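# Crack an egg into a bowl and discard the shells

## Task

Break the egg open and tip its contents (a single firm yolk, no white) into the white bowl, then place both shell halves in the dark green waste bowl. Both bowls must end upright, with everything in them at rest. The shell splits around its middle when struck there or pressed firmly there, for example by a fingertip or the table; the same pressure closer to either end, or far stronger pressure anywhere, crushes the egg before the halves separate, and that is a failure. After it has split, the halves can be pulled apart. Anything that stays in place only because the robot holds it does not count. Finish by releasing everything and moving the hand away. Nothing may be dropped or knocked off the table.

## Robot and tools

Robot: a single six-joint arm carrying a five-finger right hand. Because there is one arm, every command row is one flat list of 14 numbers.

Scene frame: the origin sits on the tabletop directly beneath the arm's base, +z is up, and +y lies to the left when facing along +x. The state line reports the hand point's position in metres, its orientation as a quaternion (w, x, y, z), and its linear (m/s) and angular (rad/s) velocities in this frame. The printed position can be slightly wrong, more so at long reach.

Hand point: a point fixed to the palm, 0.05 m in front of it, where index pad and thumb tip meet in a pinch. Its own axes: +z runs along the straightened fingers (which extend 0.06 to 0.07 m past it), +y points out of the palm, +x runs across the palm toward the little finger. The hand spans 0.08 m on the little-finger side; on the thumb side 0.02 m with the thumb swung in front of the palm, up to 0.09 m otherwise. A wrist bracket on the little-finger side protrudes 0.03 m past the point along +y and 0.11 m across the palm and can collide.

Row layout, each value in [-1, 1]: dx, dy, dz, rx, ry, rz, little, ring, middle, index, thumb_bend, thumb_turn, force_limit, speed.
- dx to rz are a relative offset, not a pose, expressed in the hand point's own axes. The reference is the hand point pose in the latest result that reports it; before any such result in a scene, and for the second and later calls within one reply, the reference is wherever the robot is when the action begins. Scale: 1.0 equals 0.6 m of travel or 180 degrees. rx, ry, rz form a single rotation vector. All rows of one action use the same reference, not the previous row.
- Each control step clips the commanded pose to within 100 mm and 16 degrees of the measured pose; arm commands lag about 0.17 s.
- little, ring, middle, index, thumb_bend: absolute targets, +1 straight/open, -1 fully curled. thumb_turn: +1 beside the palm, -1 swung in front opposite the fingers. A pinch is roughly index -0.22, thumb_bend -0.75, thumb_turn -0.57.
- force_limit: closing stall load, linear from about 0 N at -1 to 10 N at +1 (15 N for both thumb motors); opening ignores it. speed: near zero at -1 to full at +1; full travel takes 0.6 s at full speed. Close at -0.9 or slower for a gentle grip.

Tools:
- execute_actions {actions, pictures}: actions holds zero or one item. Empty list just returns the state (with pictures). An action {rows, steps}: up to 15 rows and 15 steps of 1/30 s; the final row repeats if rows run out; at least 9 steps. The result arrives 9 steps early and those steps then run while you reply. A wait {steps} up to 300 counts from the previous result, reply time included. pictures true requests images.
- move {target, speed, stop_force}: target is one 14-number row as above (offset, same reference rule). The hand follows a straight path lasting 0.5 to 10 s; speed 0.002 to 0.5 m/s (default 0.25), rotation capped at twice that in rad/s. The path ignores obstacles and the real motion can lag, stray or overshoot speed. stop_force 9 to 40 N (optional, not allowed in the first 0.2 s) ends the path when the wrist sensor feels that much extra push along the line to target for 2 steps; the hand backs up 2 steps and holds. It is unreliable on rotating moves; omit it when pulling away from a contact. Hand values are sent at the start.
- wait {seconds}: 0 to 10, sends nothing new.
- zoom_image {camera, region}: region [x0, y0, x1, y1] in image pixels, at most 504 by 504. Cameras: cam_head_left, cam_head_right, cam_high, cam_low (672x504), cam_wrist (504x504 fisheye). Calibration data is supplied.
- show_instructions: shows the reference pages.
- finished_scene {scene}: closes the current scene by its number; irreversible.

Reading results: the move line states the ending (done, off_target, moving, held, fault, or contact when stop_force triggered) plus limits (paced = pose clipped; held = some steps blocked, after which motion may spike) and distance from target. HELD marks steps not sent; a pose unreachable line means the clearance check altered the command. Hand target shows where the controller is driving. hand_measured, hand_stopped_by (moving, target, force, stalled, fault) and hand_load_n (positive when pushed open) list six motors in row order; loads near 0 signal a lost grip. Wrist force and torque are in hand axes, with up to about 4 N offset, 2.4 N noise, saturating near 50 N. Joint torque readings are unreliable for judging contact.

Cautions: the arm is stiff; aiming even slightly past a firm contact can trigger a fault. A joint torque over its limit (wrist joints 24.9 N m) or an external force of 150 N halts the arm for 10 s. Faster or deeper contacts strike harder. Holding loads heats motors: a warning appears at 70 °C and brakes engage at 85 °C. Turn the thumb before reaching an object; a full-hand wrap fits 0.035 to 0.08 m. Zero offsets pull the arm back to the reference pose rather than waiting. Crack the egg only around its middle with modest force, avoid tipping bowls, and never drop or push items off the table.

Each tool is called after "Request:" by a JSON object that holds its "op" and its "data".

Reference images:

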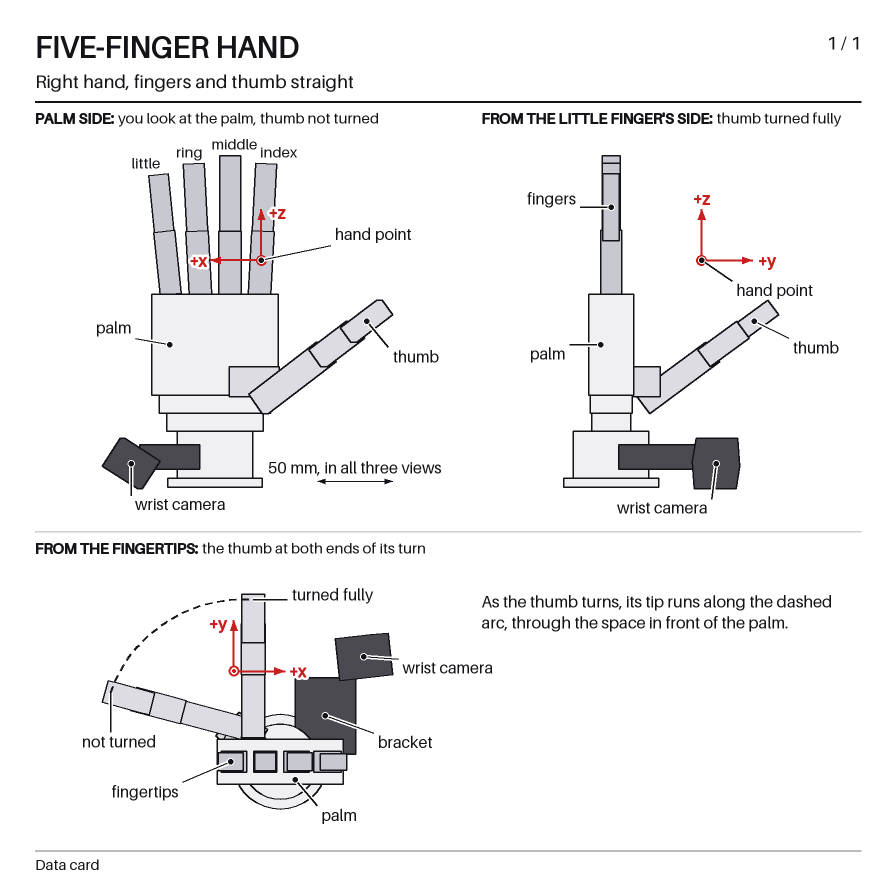

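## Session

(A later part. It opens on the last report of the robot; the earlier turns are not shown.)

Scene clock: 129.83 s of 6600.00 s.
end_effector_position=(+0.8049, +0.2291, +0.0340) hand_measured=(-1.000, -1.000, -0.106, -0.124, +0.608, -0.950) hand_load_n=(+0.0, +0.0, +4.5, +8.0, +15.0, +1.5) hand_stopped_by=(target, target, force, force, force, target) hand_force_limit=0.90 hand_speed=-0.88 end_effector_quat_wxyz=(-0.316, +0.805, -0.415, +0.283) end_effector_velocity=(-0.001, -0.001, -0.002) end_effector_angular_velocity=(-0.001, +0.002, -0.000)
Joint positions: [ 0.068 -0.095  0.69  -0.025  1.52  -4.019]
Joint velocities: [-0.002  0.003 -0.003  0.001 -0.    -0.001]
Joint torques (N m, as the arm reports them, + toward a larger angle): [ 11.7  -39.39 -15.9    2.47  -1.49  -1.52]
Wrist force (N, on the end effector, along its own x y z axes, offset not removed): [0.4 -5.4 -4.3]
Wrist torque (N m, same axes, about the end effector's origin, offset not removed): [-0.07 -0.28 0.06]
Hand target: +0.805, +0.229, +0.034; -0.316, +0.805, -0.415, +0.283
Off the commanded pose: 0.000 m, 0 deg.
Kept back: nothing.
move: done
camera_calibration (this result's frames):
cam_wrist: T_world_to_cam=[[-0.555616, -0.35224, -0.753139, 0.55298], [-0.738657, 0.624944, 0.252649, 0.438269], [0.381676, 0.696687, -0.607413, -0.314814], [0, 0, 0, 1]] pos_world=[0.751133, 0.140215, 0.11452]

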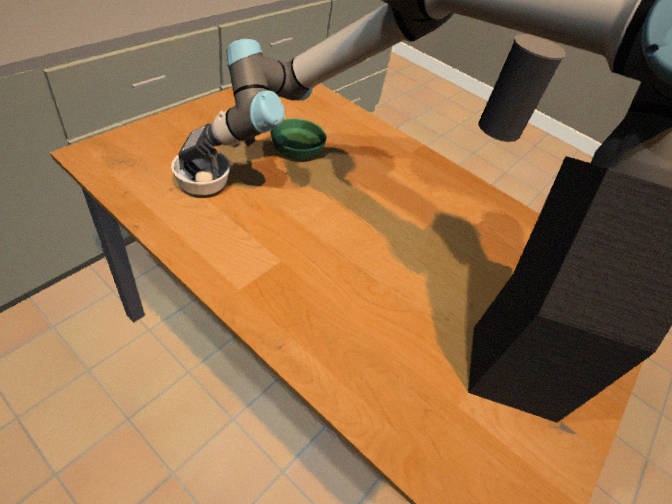

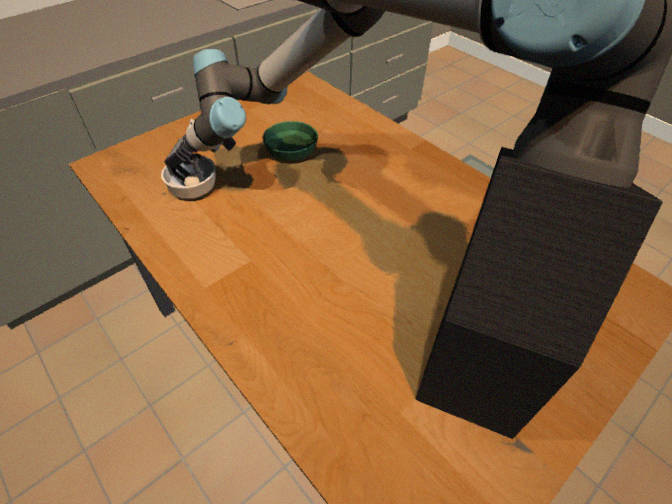

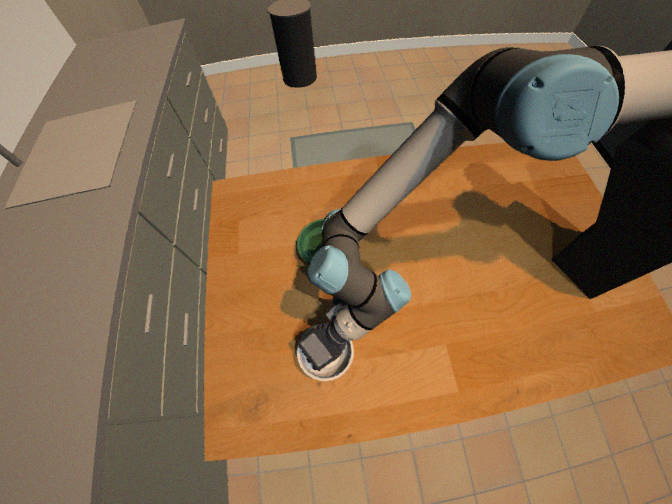

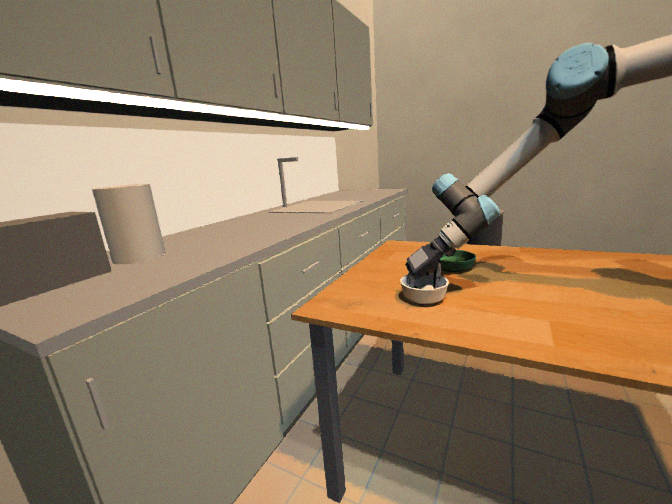

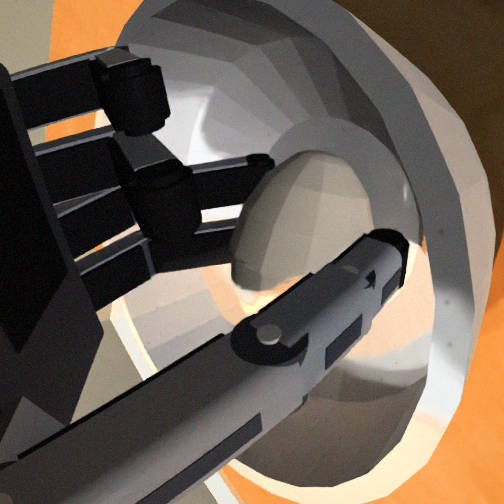

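Request:
{"op": "move", "data": {"target": [0.002,-0.01,-0.0085,0,-0.03,0.035,-1,-1,-0.6,-0.7,0.45,-0.95,0.9,-0.88], "speed": 0.08}}

Request:
{"op": "move", "data": {"target": [0.023,0.004,-0.004,-0.013,0.21,0.181,-1,-1,-0.6,-0.7,0.45,-0.95,0.9,-0.88], "speed": 0.15}}

Scene clock: 131.93 s of 6600.00 s.
end_effector_position=(+0.8048, +0.2294, +0.0418) hand_measured=(-1.000, -1.000, -0.106, -0.124, +0.608, -0.950) hand_load_n=(+0.0, +0.0, +5.0, +9.5, +15.0, +1.0) hand_stopped_by=(target, target, force, force, force, target) hand_force_limit=0.90 hand_speed=-0.88 end_effector_quat_wxyz=(-0.350, +0.793, -0.443, +0.228) end_effector_velocity=(+0.000, +0.000, +0.000) end_effector_angular_velocity=(+0.010, +0.007, +0.001)
Joint positions: [ 0.041 -0.077  0.599  0.118  1.435 -3.932]
Joint velocities: [-0.002  0.005 -0.014  0.016 -0.007  0.007]
Joint torques (N m, as the arm reports them, + toward a larger angle): [ 15.82 -45.62 -14.91   2.4   -2.88   1.64]
Wrist force (N, on the end effector, along its own x y z axes, offset not removed): [-0.3 1.4 1.8]
Wrist torque (N m, same axes, about the end effector's origin, offset not removed): [0.07 -0.07 -0.09]
Hand target: +0.805, +0.229, +0.042; -0.350, +0.793, -0.444, +0.227
Off the commanded pose: 0.000 m, 0 deg.
Kept back: nothing.
move: done
camera_calibration (this result's frames):
cam_wrist: T_world_to_cam=[[-0.609923, -0.25886, -0.74899, 0.581043], [-0.715638, 0.585876, 0.380278, 0.421095], [0.340377, 0.767946, -0.542589, -0.296043], [0, 0, 0, 1]] pos_world=[0.756509, 0.131044, 0.114432]

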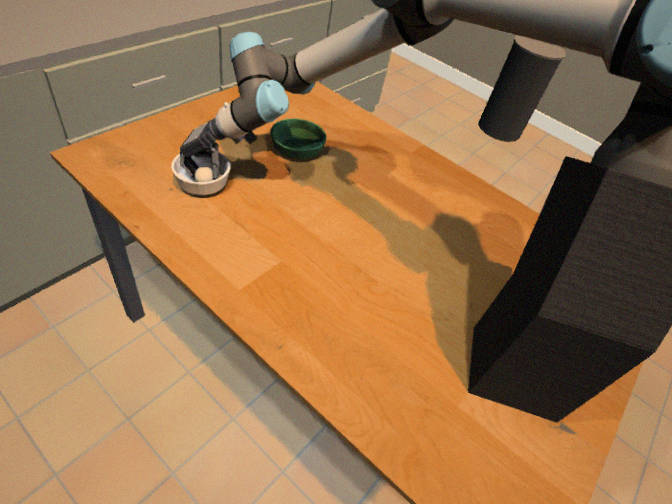

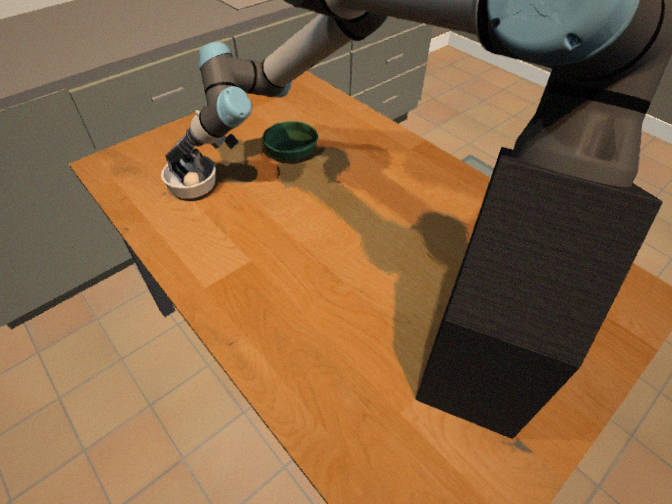

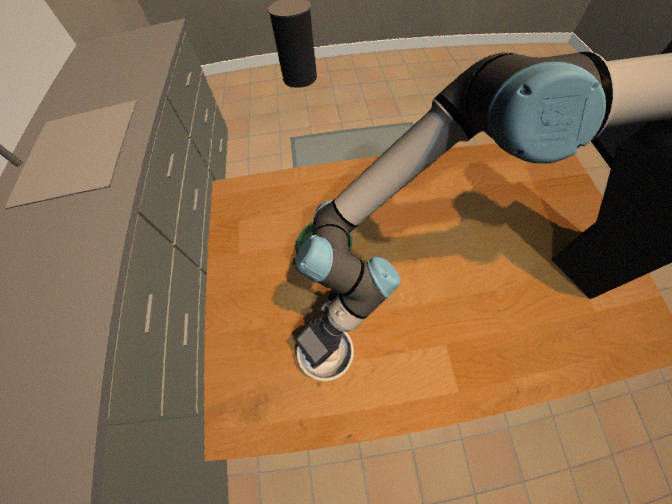

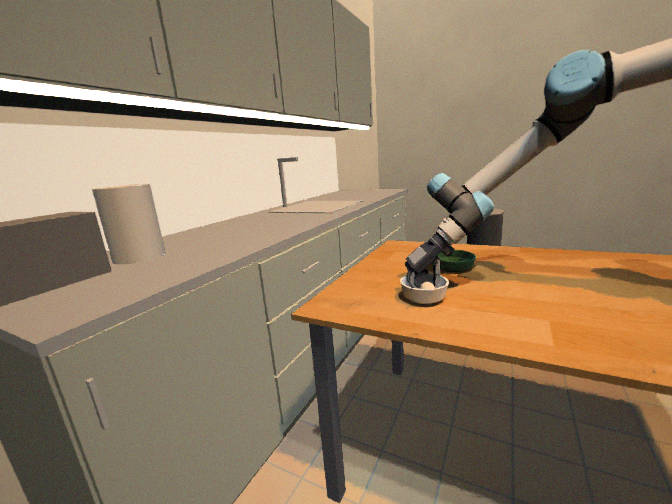

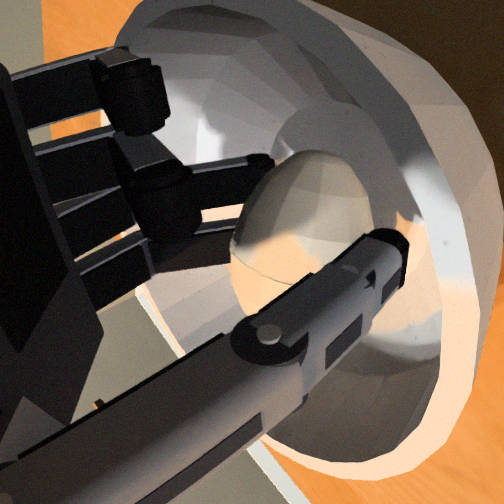

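Scene clock: 135.27 s of 6600.00 s.
end_effector_position=(+0.8086, +0.2158, +0.0424) hand_measured=(-1.000, -1.000, -0.106, -0.124, +0.608, -0.950) hand_load_n=(+0.0, +0.0, +5.0, +9.5, +15.0, +1.0) hand_stopped_by=(target, target, force, force, force, target) hand_force_limit=0.90 hand_speed=-0.88 end_effector_quat_wxyz=(+0.223, -0.531, +0.737, -0.354) end_effector_velocity=(-0.000, +0.000, -0.000) end_effector_angular_velocity=(+0.000, +0.003, -0.011)
Joint positions: [ 0.182 -0.072  0.71  -0.255  2.155 -3.332]
Joint velocities: [ 0.002  0.005 -0.011  0.008  0.011  0.009]
Joint torques (N m, as the arm reports them, + toward a larger angle): [ 41.56 -44.2  -15.8    1.9    2.05   1.76]
Wrist force (N, on the end effector, along its own x y z axes, offset not removed): [0.3 3.3 -2.9]
Wrist torque (N m, same axes, about the end effector's origin, offset not removed): [0.65 0.17 0.05]
Hand target: +0.809, +0.216, +0.042; +0.223, -0.531, +0.737, -0.354
Off the commanded pose: 0.000 m, 0 deg.
Kept back: nothing.
move: done
camera_calibration (this result's frames):
cam_wrist: T_world_to_cam=[[-0.588668, 0.301022, -0.750237, 0.442381], [-0.0139925, 0.924147, 0.38178, -0.208807], [0.808254, 0.235239, -0.539804, -0.550073], [0, 0, 0, 1]] pos_world=[0.702092, 0.189201, 0.114678]

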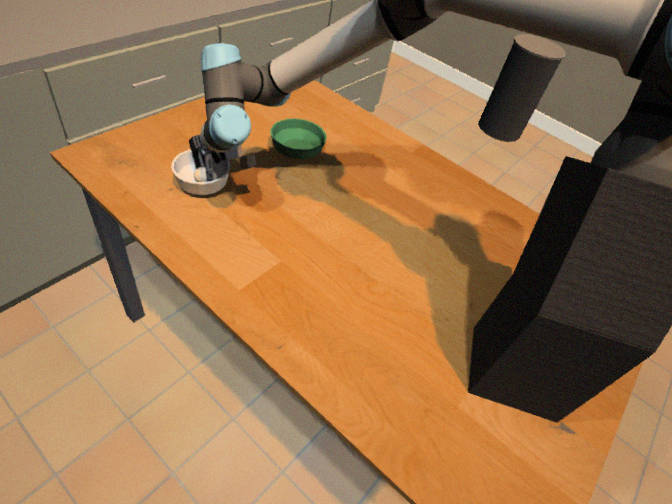

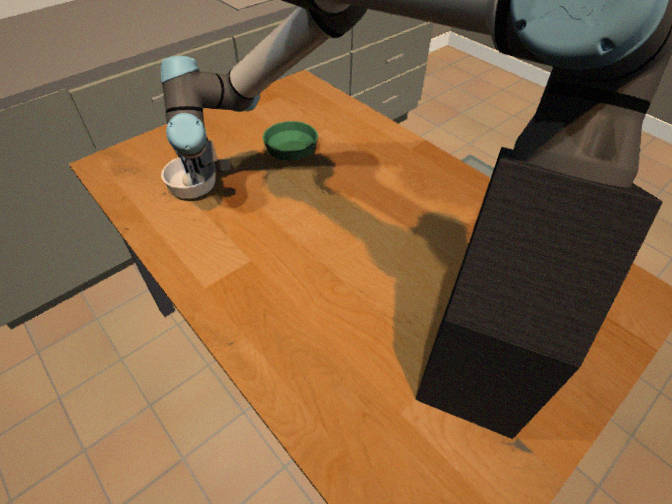

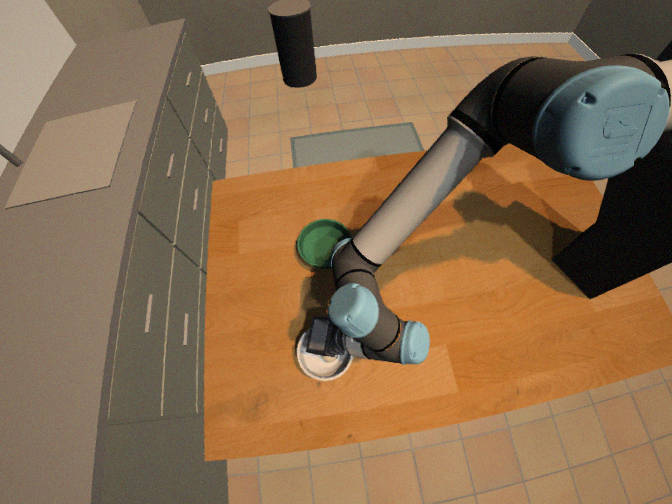

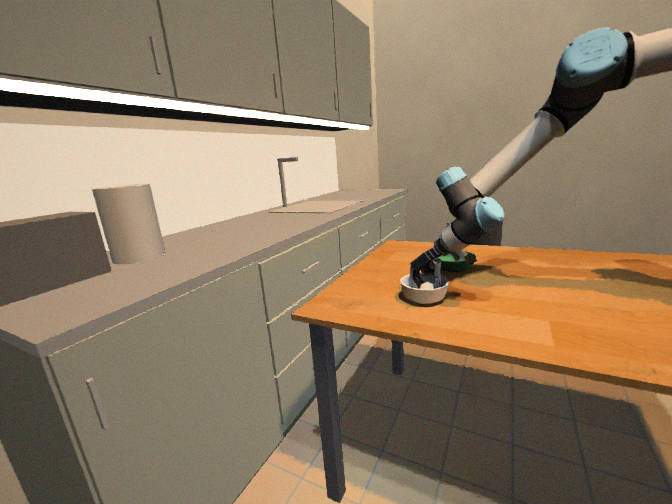

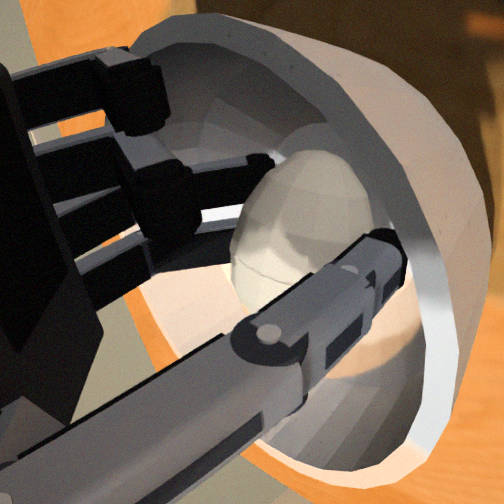

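Request:
{"op": "move", "data": {"target": [0,0.004,0.011,0,0.042,0.036,-1,-1,-0.6,-0.7,0.45,-0.75,0.9,-0.88], "speed": 0.05}}

Request:
{"op": "move", "data": {"target": [0,0,0,0,0,0,-1,-1,0.08,0.08,0.72,-0.75,0,-0.8]}}

Request:
{"op": "move", "data": {"target": [0,-0.07,-0.06,0,0,0,-1,-1,0.08,0.08,0.72,-0.75,0,-0.8], "speed": 0.06}}

Request:
{"op": "move", "data": {"target": [-0.03,0.02,-0.023,0.017,-0.29,-0.25,-1,-1,-0.15,-0.15,-0.3,-1,0,-0.5], "speed": 0.2}}

Scene clock: 137.77 s of 6600.00 s.
end_effector_position=(+0.8117, +0.2144, +0.0365) hand_measured=(-1.000, -1.000, -0.108, -0.124, +0.608, -0.750) hand_load_n=(-3.0, +0.0, +0.0, +9.5, +13.0, +0.0) hand_stopped_by=(target, target, force, force, force, target) hand_force_limit=0.90 hand_speed=-0.88 end_effector_quat_wxyz=(+0.194, -0.465, +0.778, -0.375) end_effector_velocity=(-0.000, +0.000, -0.001) end_effector_angular_velocity=(-0.000, +0.003, -0.015)
Joint positions: [ 0.208  0.008  0.568 -0.209  2.308 -3.221]
Joint velocities: [ 0.002  0.012 -0.022  0.014  0.014  0.011]
Joint torques (N m, as the arm reports them, + toward a larger angle): [ 32.76 -19.98  -8.12   3.25   0.96   2.74]
Wrist force (N, on the end effector, along its own x y z axes, offset not removed): [6.0 -25.5 -27.3]
Wrist torque (N m, same axes, about the end effector's origin, offset not removed): [0.54 1.09 -1.27]
Hand target: +0.812, +0.214, +0.036; +0.194, -0.464, +0.778, -0.375
Off the commanded pose: 0.000 m, 0 deg.
Kept back: nothing.
move: done
camera_calibration (this result's frames):
cam_wrist: T_world_to_cam=[[-0.522504, 0.394837, -0.755707, 0.36659], [0.14126, 0.914156, 0.379954, -0.329033], [0.840854, 0.0917761, -0.533424, -0.551412], [0, 0, 0, 1]] pos_world=[0.701681, 0.20665, 0.107916]

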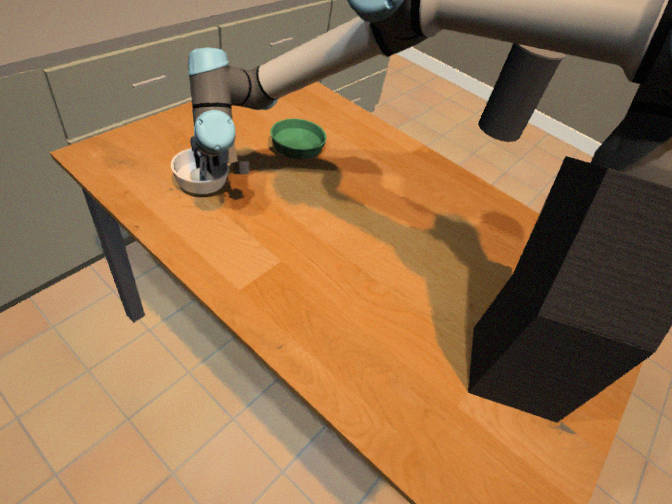

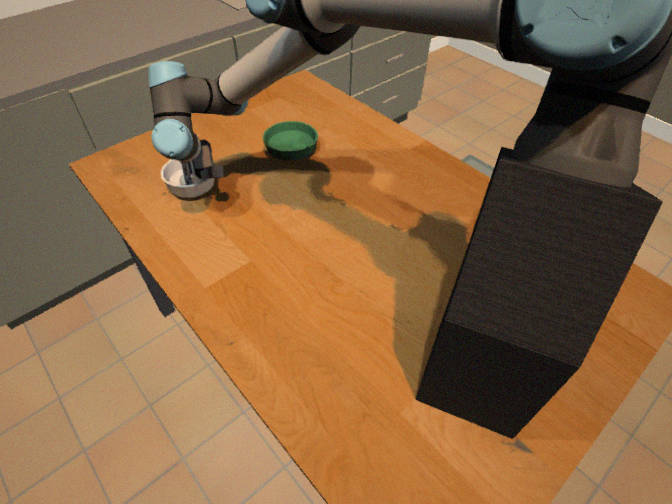

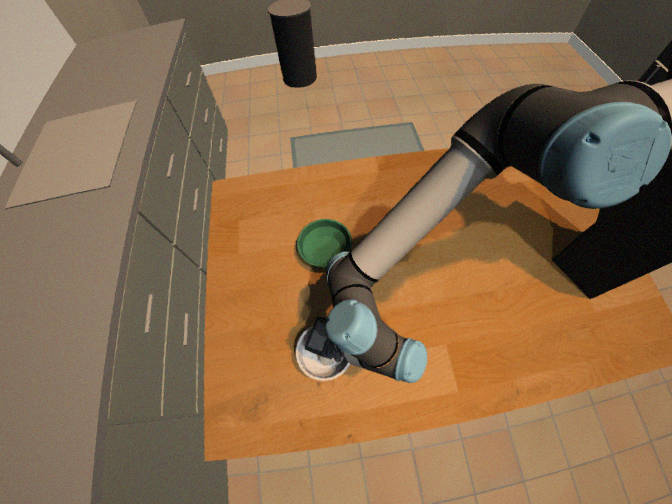

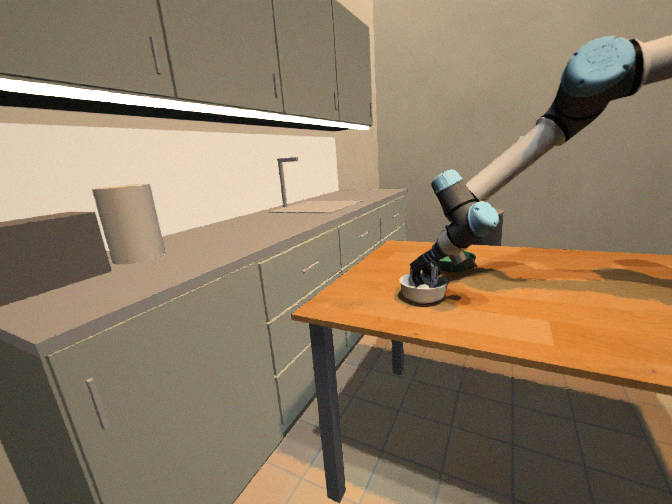

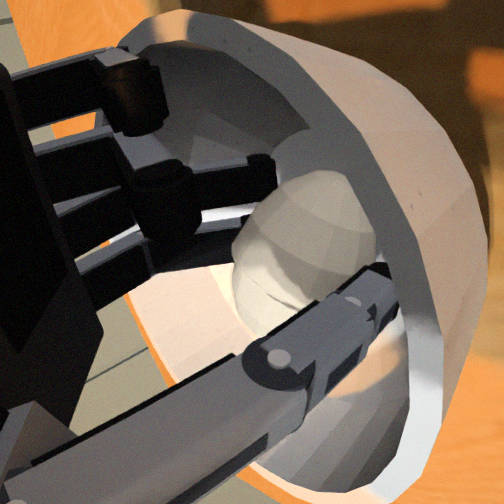

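Scene clock: 138.67 s of 6600.00 s.
end_effector_position=(+0.8117, +0.2144, +0.0365) hand_measured=(-1.000, -1.000, +0.080, +0.080, +0.720, -0.750) hand_load_n=(-0.5, +0.0, +0.0, +0.0, +0.0, +0.0) hand_stopped_by=(target, target, target, target, target, target) hand_force_limit=0.00 hand_speed=-0.80 end_effector_quat_wxyz=(+0.194, -0.465, +0.778, -0.375) end_effector_velocity=(-0.000, -0.000, -0.000) end_effector_angular_velocity=(-0.001, +0.001, -0.001)
Joint positions: [ 0.208  0.008  0.568 -0.209  2.308 -3.221]
Joint velocities: [-0.     0.     0.    -0.     0.001 -0.   ]
Joint torques (N m, as the arm reports them, + toward a larger angle): [ 16.65 -57.11  -4.45  -0.29  -2.13  -1.42]
Wrist force (N, on the end effector, along its own x y z axes, offset not removed): [-0.1 -3.4 -1.9]
Wrist torque (N m, same axes, about the end effector's origin, offset not removed): [-0.08 0.33 -0.31]
Hand target: +0.812, +0.214, +0.037; +0.194, -0.465, +0.778, -0.375
Off the commanded pose: 0.000 m, 0 deg.
Kept back: nothing.
move: done
camera_calibration (this result's frames):
cam_wrist: T_world_to_cam=[[-0.522514, 0.394812, -0.755714, 0.366594], [0.141184, 0.91416, 0.379972, -0.32904], [0.84086, 0.091846, -0.533402, -0.55142], [0, 0, 0, 1]] pos_world=[0.701673, 0.206705, 0.107938]

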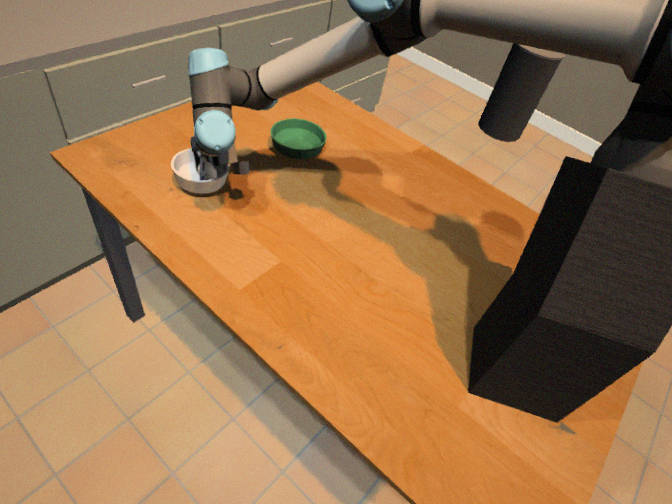

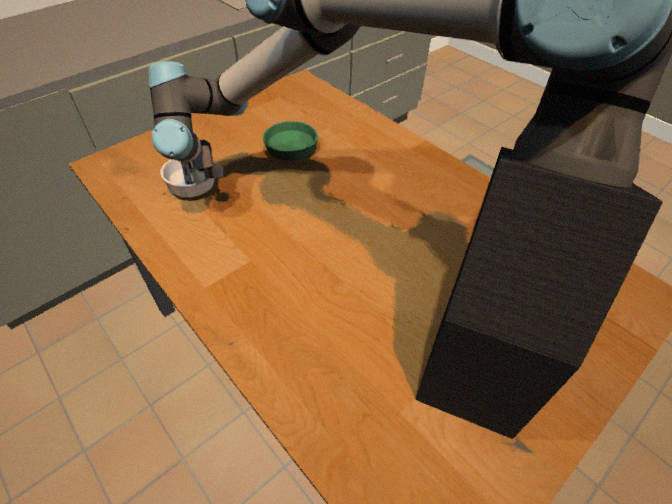

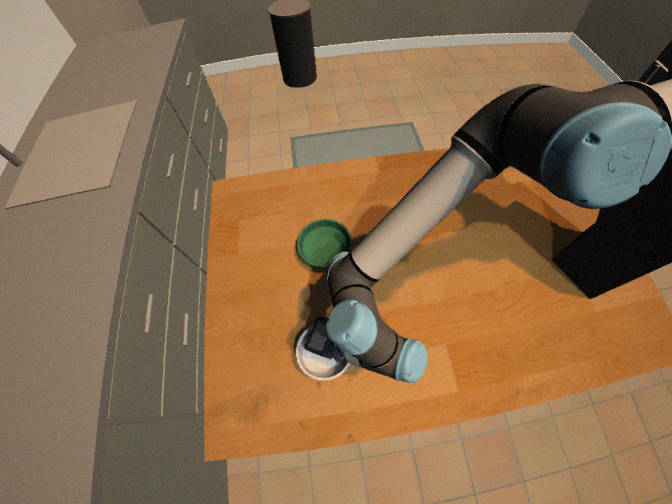

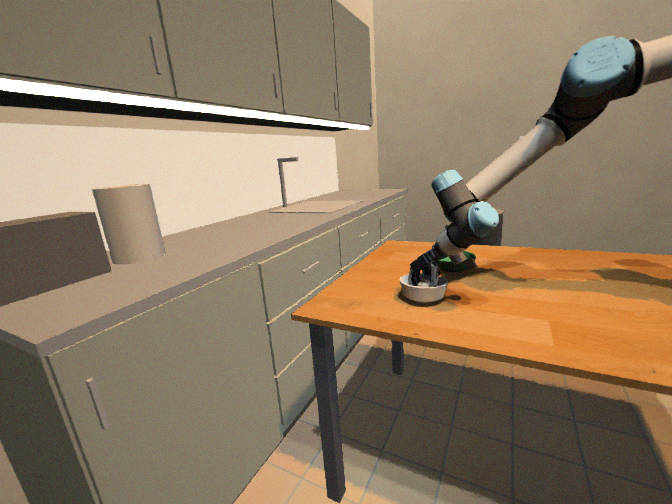

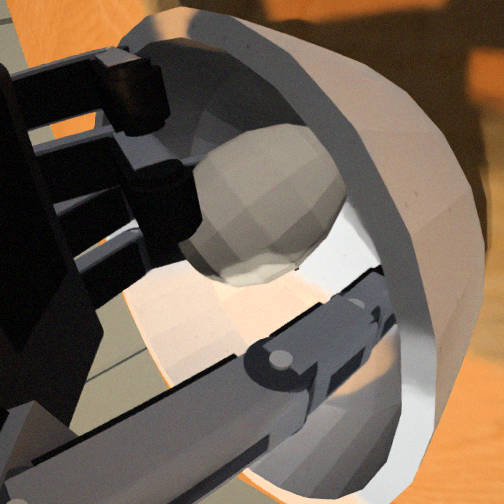

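Scene clock: 140.03 s of 6600.00 s.
end_effector_position=(+0.8126, +0.2169, +0.0916) hand_measured=(-1.000, -1.000, +0.080, +0.080, +0.720, -0.750) hand_load_n=(+0.0, +0.0, +0.0, +0.0, +0.0, +0.0) hand_stopped_by=(target, target, target, target, target, target) hand_force_limit=0.00 hand_speed=-0.80 end_effector_quat_wxyz=(+0.194, -0.465, +0.778, -0.375) end_effector_velocity=(-0.001, +0.000, +0.001) end_effector_angular_velocity=(-0.001, +0.001, +0.000)
Joint positions: [ 0.245 -0.099  0.67  -0.191  2.343 -3.202]
Joint velocities: [ 0.001 -0.003  0.004 -0.     0.001  0.   ]
Joint torques (N m, as the arm reports them, + toward a larger angle): [ 42.01 -61.13  -5.57   1.93   2.32   1.92]
Wrist force (N, on the end effector, along its own x y z axes, offset not removed): [-0.1 1.0 1.1]
Wrist torque (N m, same axes, about the end effector's origin, offset not removed): [0.16 -0.09 0.07]
Hand target: +0.813, +0.217, +0.092; +0.194, -0.465, +0.778, -0.375
Off the commanded pose: 0.000 m, 0 deg.
Kept back: nothing.
move: done
camera_calibration (this result's frames):
cam_wrist: T_world_to_cam=[[-0.522519, 0.394833, -0.755699, 0.407683], [0.141208, 0.914151, 0.379984, -0.352342], [0.840853, 0.0918381, -0.533415, -0.523041], [0, 0, 0, 1]] pos_world=[0.702576, 0.209162, 0.162972]

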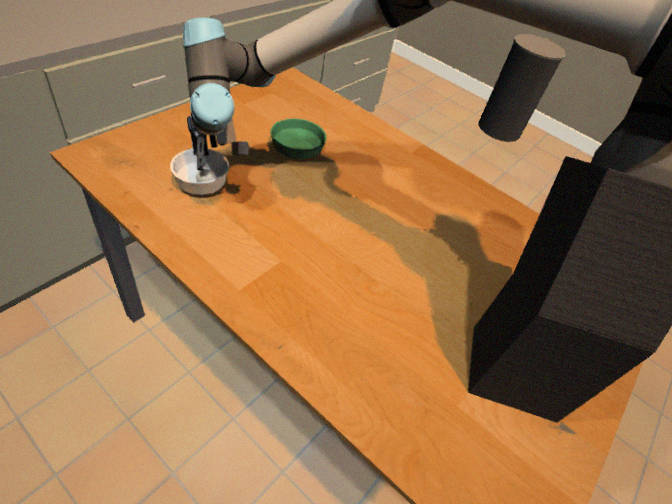

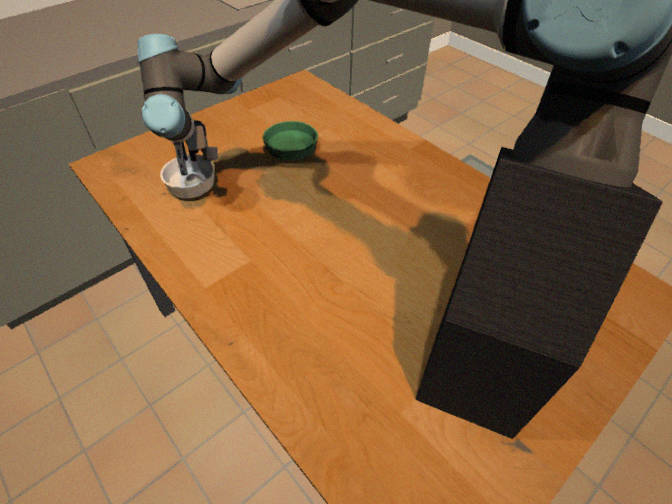

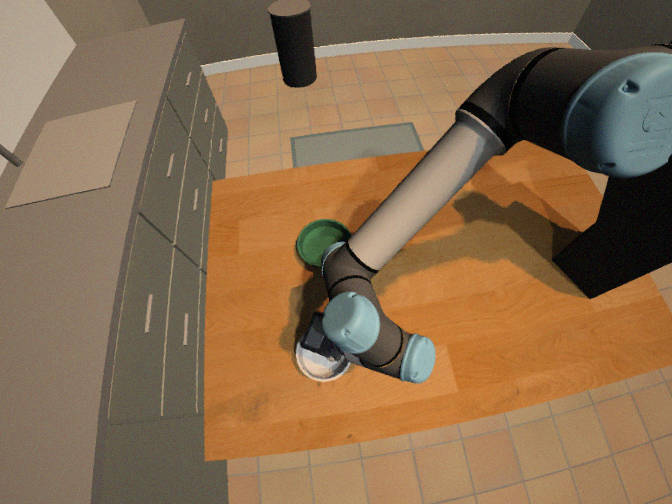

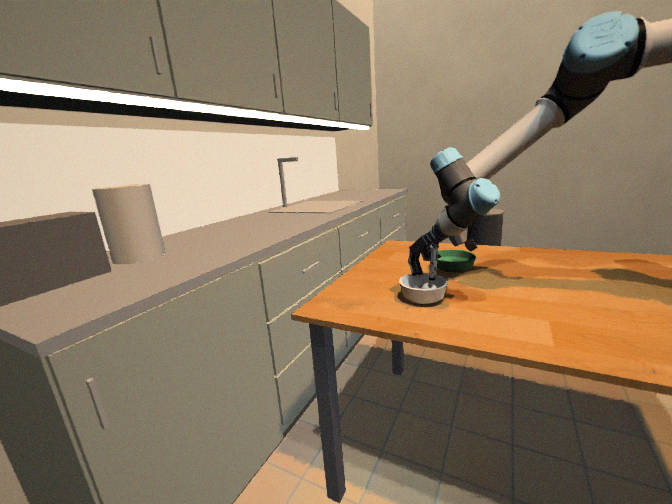

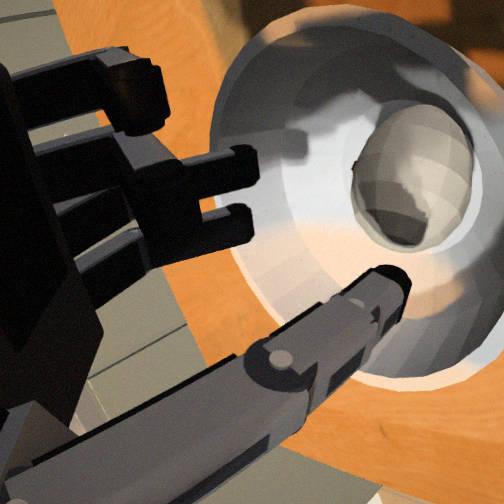

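Scene clock: 143.53 s of 6600.00 s.
end_effector_position=(+0.8057, +0.2415, +0.0903) hand_measured=(-1.000, -1.000, -0.150, -0.150, -0.300, -1.000) hand_load_n=(+0.0, +0.0, +0.0, +0.0, +0.0, +0.0) hand_stopped_by=(target, target, target, target, target, target) hand_force_limit=0.00 hand_speed=-0.50 end_effector_quat_wxyz=(-0.366, +0.826, -0.377, +0.202) end_effector_velocity=(+0.000, +0.001, -0.001) end_effector_angular_velocity=(+0.000, +0.007, +0.016)
Joint positions: [ 0.066 -0.108  0.545  0.282  1.369 -4.039]
Joint velocities: [-0.001  0.017 -0.037  0.035 -0.007 -0.011]
Joint torques (N m, as the arm reports them, + toward a larger angle): [ 17.13 -46.99 -17.88   2.56  -3.09  -1.39]
Wrist force (N, on the end effector, along its own x y z axes, offset not removed): [-0.2 3.9 -2.4]
Wrist torque (N m, same axes, about the end effector's origin, offset not removed): [0.69 0.15 0.11]
Hand target: +0.806, +0.242, +0.090; -0.366, +0.827, -0.377, +0.201
Off the commanded pose: 0.000 m, 0 deg.
Kept back: nothing.
move: done
camera_calibration (this result's frames):
cam_wrist: T_world_to_cam=[[-0.556661, -0.356089, -0.750552, 0.601752], [-0.801966, 0.466068, 0.373674, 0.495334], [0.216747, 0.809927, -0.545013, -0.189698], [0, 0, 0, 1]] pos_world=[0.77333, 0.13706, 0.163165]

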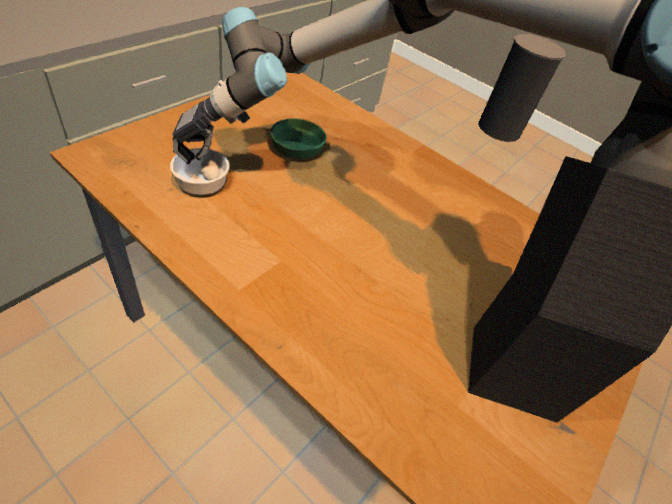

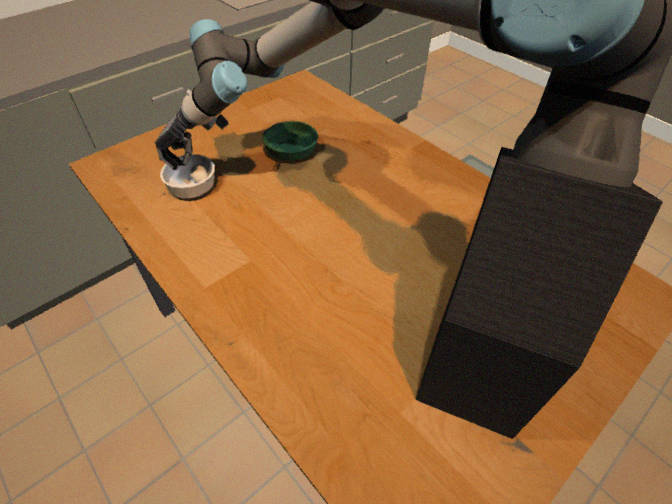

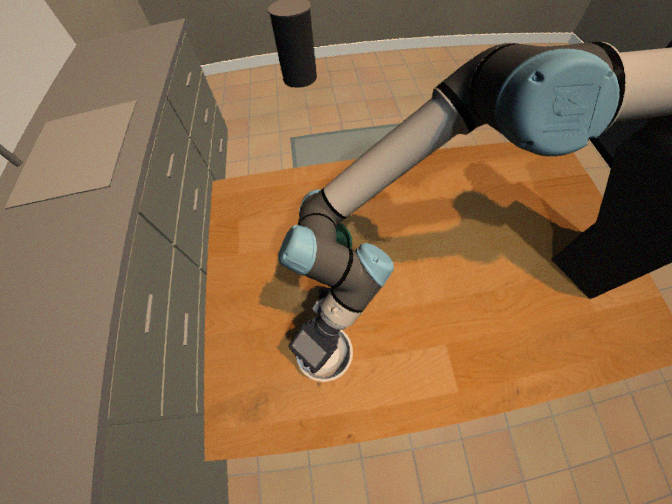

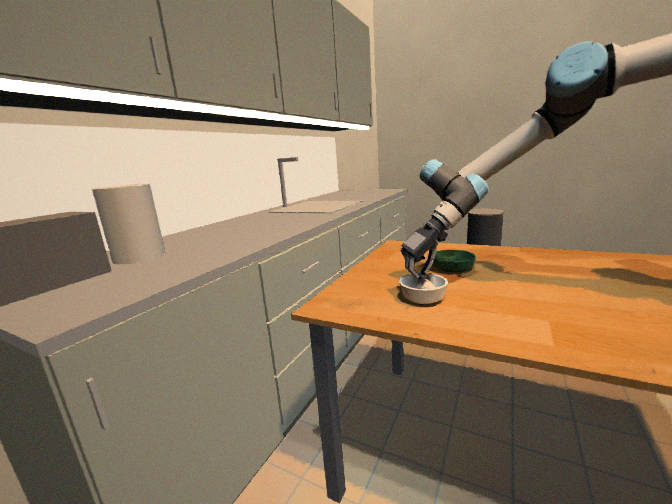

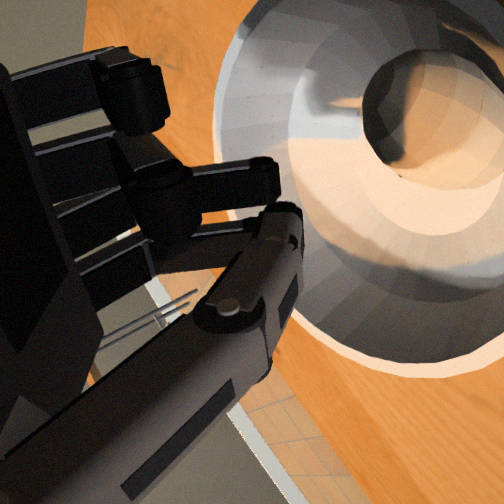

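Request:
{"op": "move", "data": {"target": [0.036,0.045,-0.018,0,0,0,-1,-1,-0.15,-0.15,-0.3,-1,0,-0.5], "speed": 0.05}}

Request:
{"op": "zoom_image", "data": {"camera": "cam_head_left", "region": [150,110,260,210]}}

Scene clock: 145.20 s of 6600.00 s.
end_effector_position=(+0.8000, +0.2081, +0.0781) hand_measured=(-1.000, -1.000, -0.150, -0.150, -0.300, -1.000) hand_load_n=(+0.0, +0.0, +0.0, +0.0, +0.0, +0.0) hand_stopped_by=(target, target, target, target, target, target) hand_force_limit=0.00 hand_speed=-0.50 end_effector_quat_wxyz=(-0.366, +0.826, -0.377, +0.202) end_effector_velocity=(-0.001, -0.002, -0.001) end_effector_angular_velocity=(+0.000, +0.000, +0.000)
Joint positions: [ 0.015 -0.143  0.615  0.254  1.332 -4.073]
Joint velocities: [-0.003 -0.002  0.006 -0.002 -0.002 -0.002]
Joint torques (N m, as the arm reports them, + toward a larger angle): [ 15.08 -61.02  -4.99   0.43  -3.31  -1.34]
Wrist force (N, on the end effector, along its own x y z axes, offset not removed): [-1.7 3.5 2.4]
Wrist torque (N m, same axes, about the end effector's origin, offset not removed): [0.37 0.17 0.01]
Hand target: +0.800, +0.208, +0.078; -0.366, +0.826, -0.377, +0.202
Off the commanded pose: 0.000 m, 0 deg.
Kept back: nothing.
move: done
camera_calibration (this result's frames):
cam_wrist: T_world_to_cam=[[-0.556706, -0.356177, -0.750478, 0.577613], [-0.801966, 0.466029, 0.373722, 0.510911], [0.216633, 0.809911, -0.545082, -0.167959], [0, 0, 0, 1]] pos_world=[0.767678, 0.103665, 0.150995]

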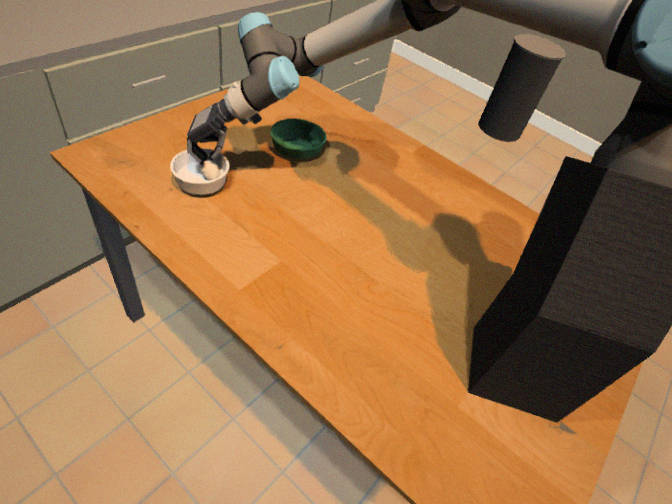

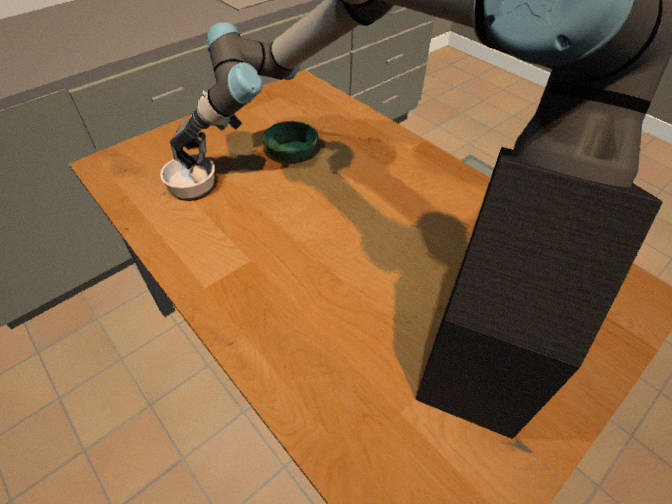

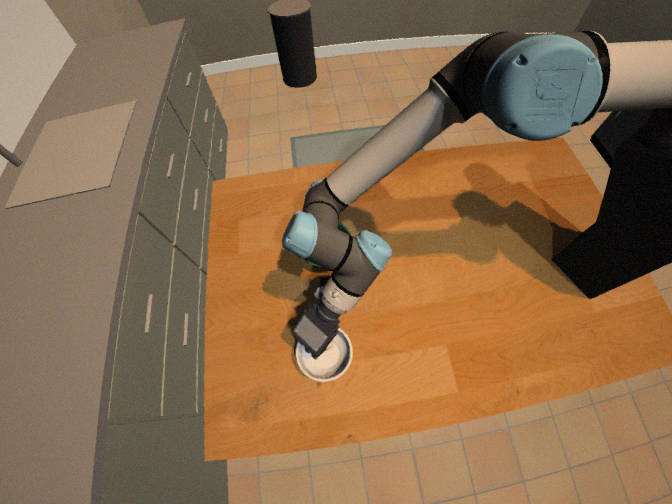

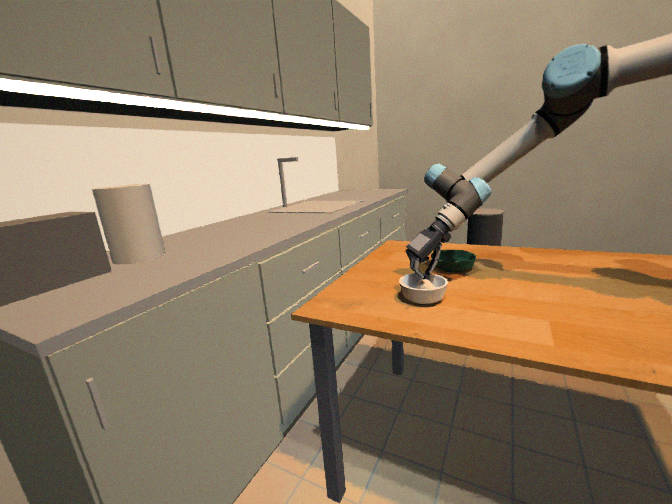

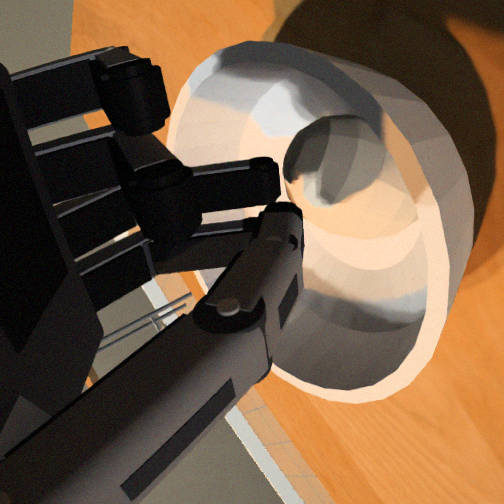

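Region (150, 110, 260, 210) of cam_head_left's 672x504 image, scaled by 4.582, with more detail than that image has; it fills the top 458 rows of this view, and the rest is white.

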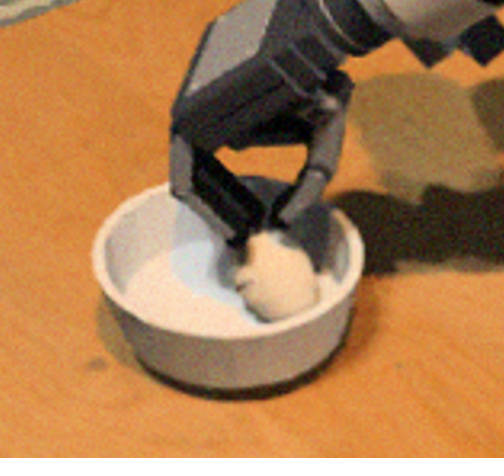

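Request:
{"op": "zoom_image", "data": {"camera": "cam_wrist", "region": [240,80,460,300]}}

Request:
{"op": "zoom_image", "data": {"camera": "cam_head_right", "region": [150,130,230,210]}}

Region (240, 80, 460, 300) of cam_wrist's 504x504 image, scaled by 2.291, with more detail than that image has.

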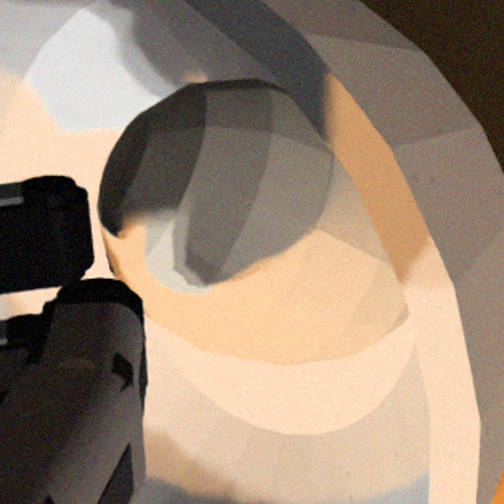

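Region (150, 130, 230, 210) of cam_head_right's 672x504 image, scaled by 6.300, with more detail than that image has.

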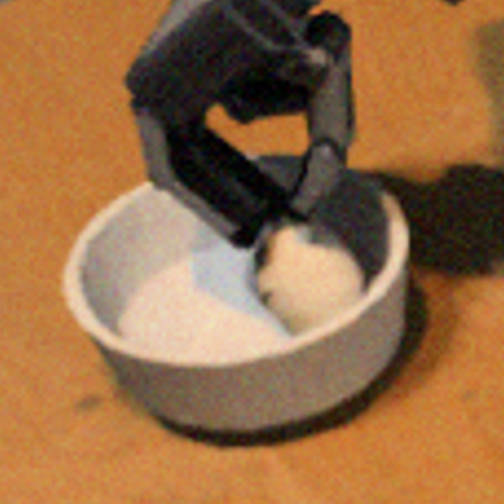

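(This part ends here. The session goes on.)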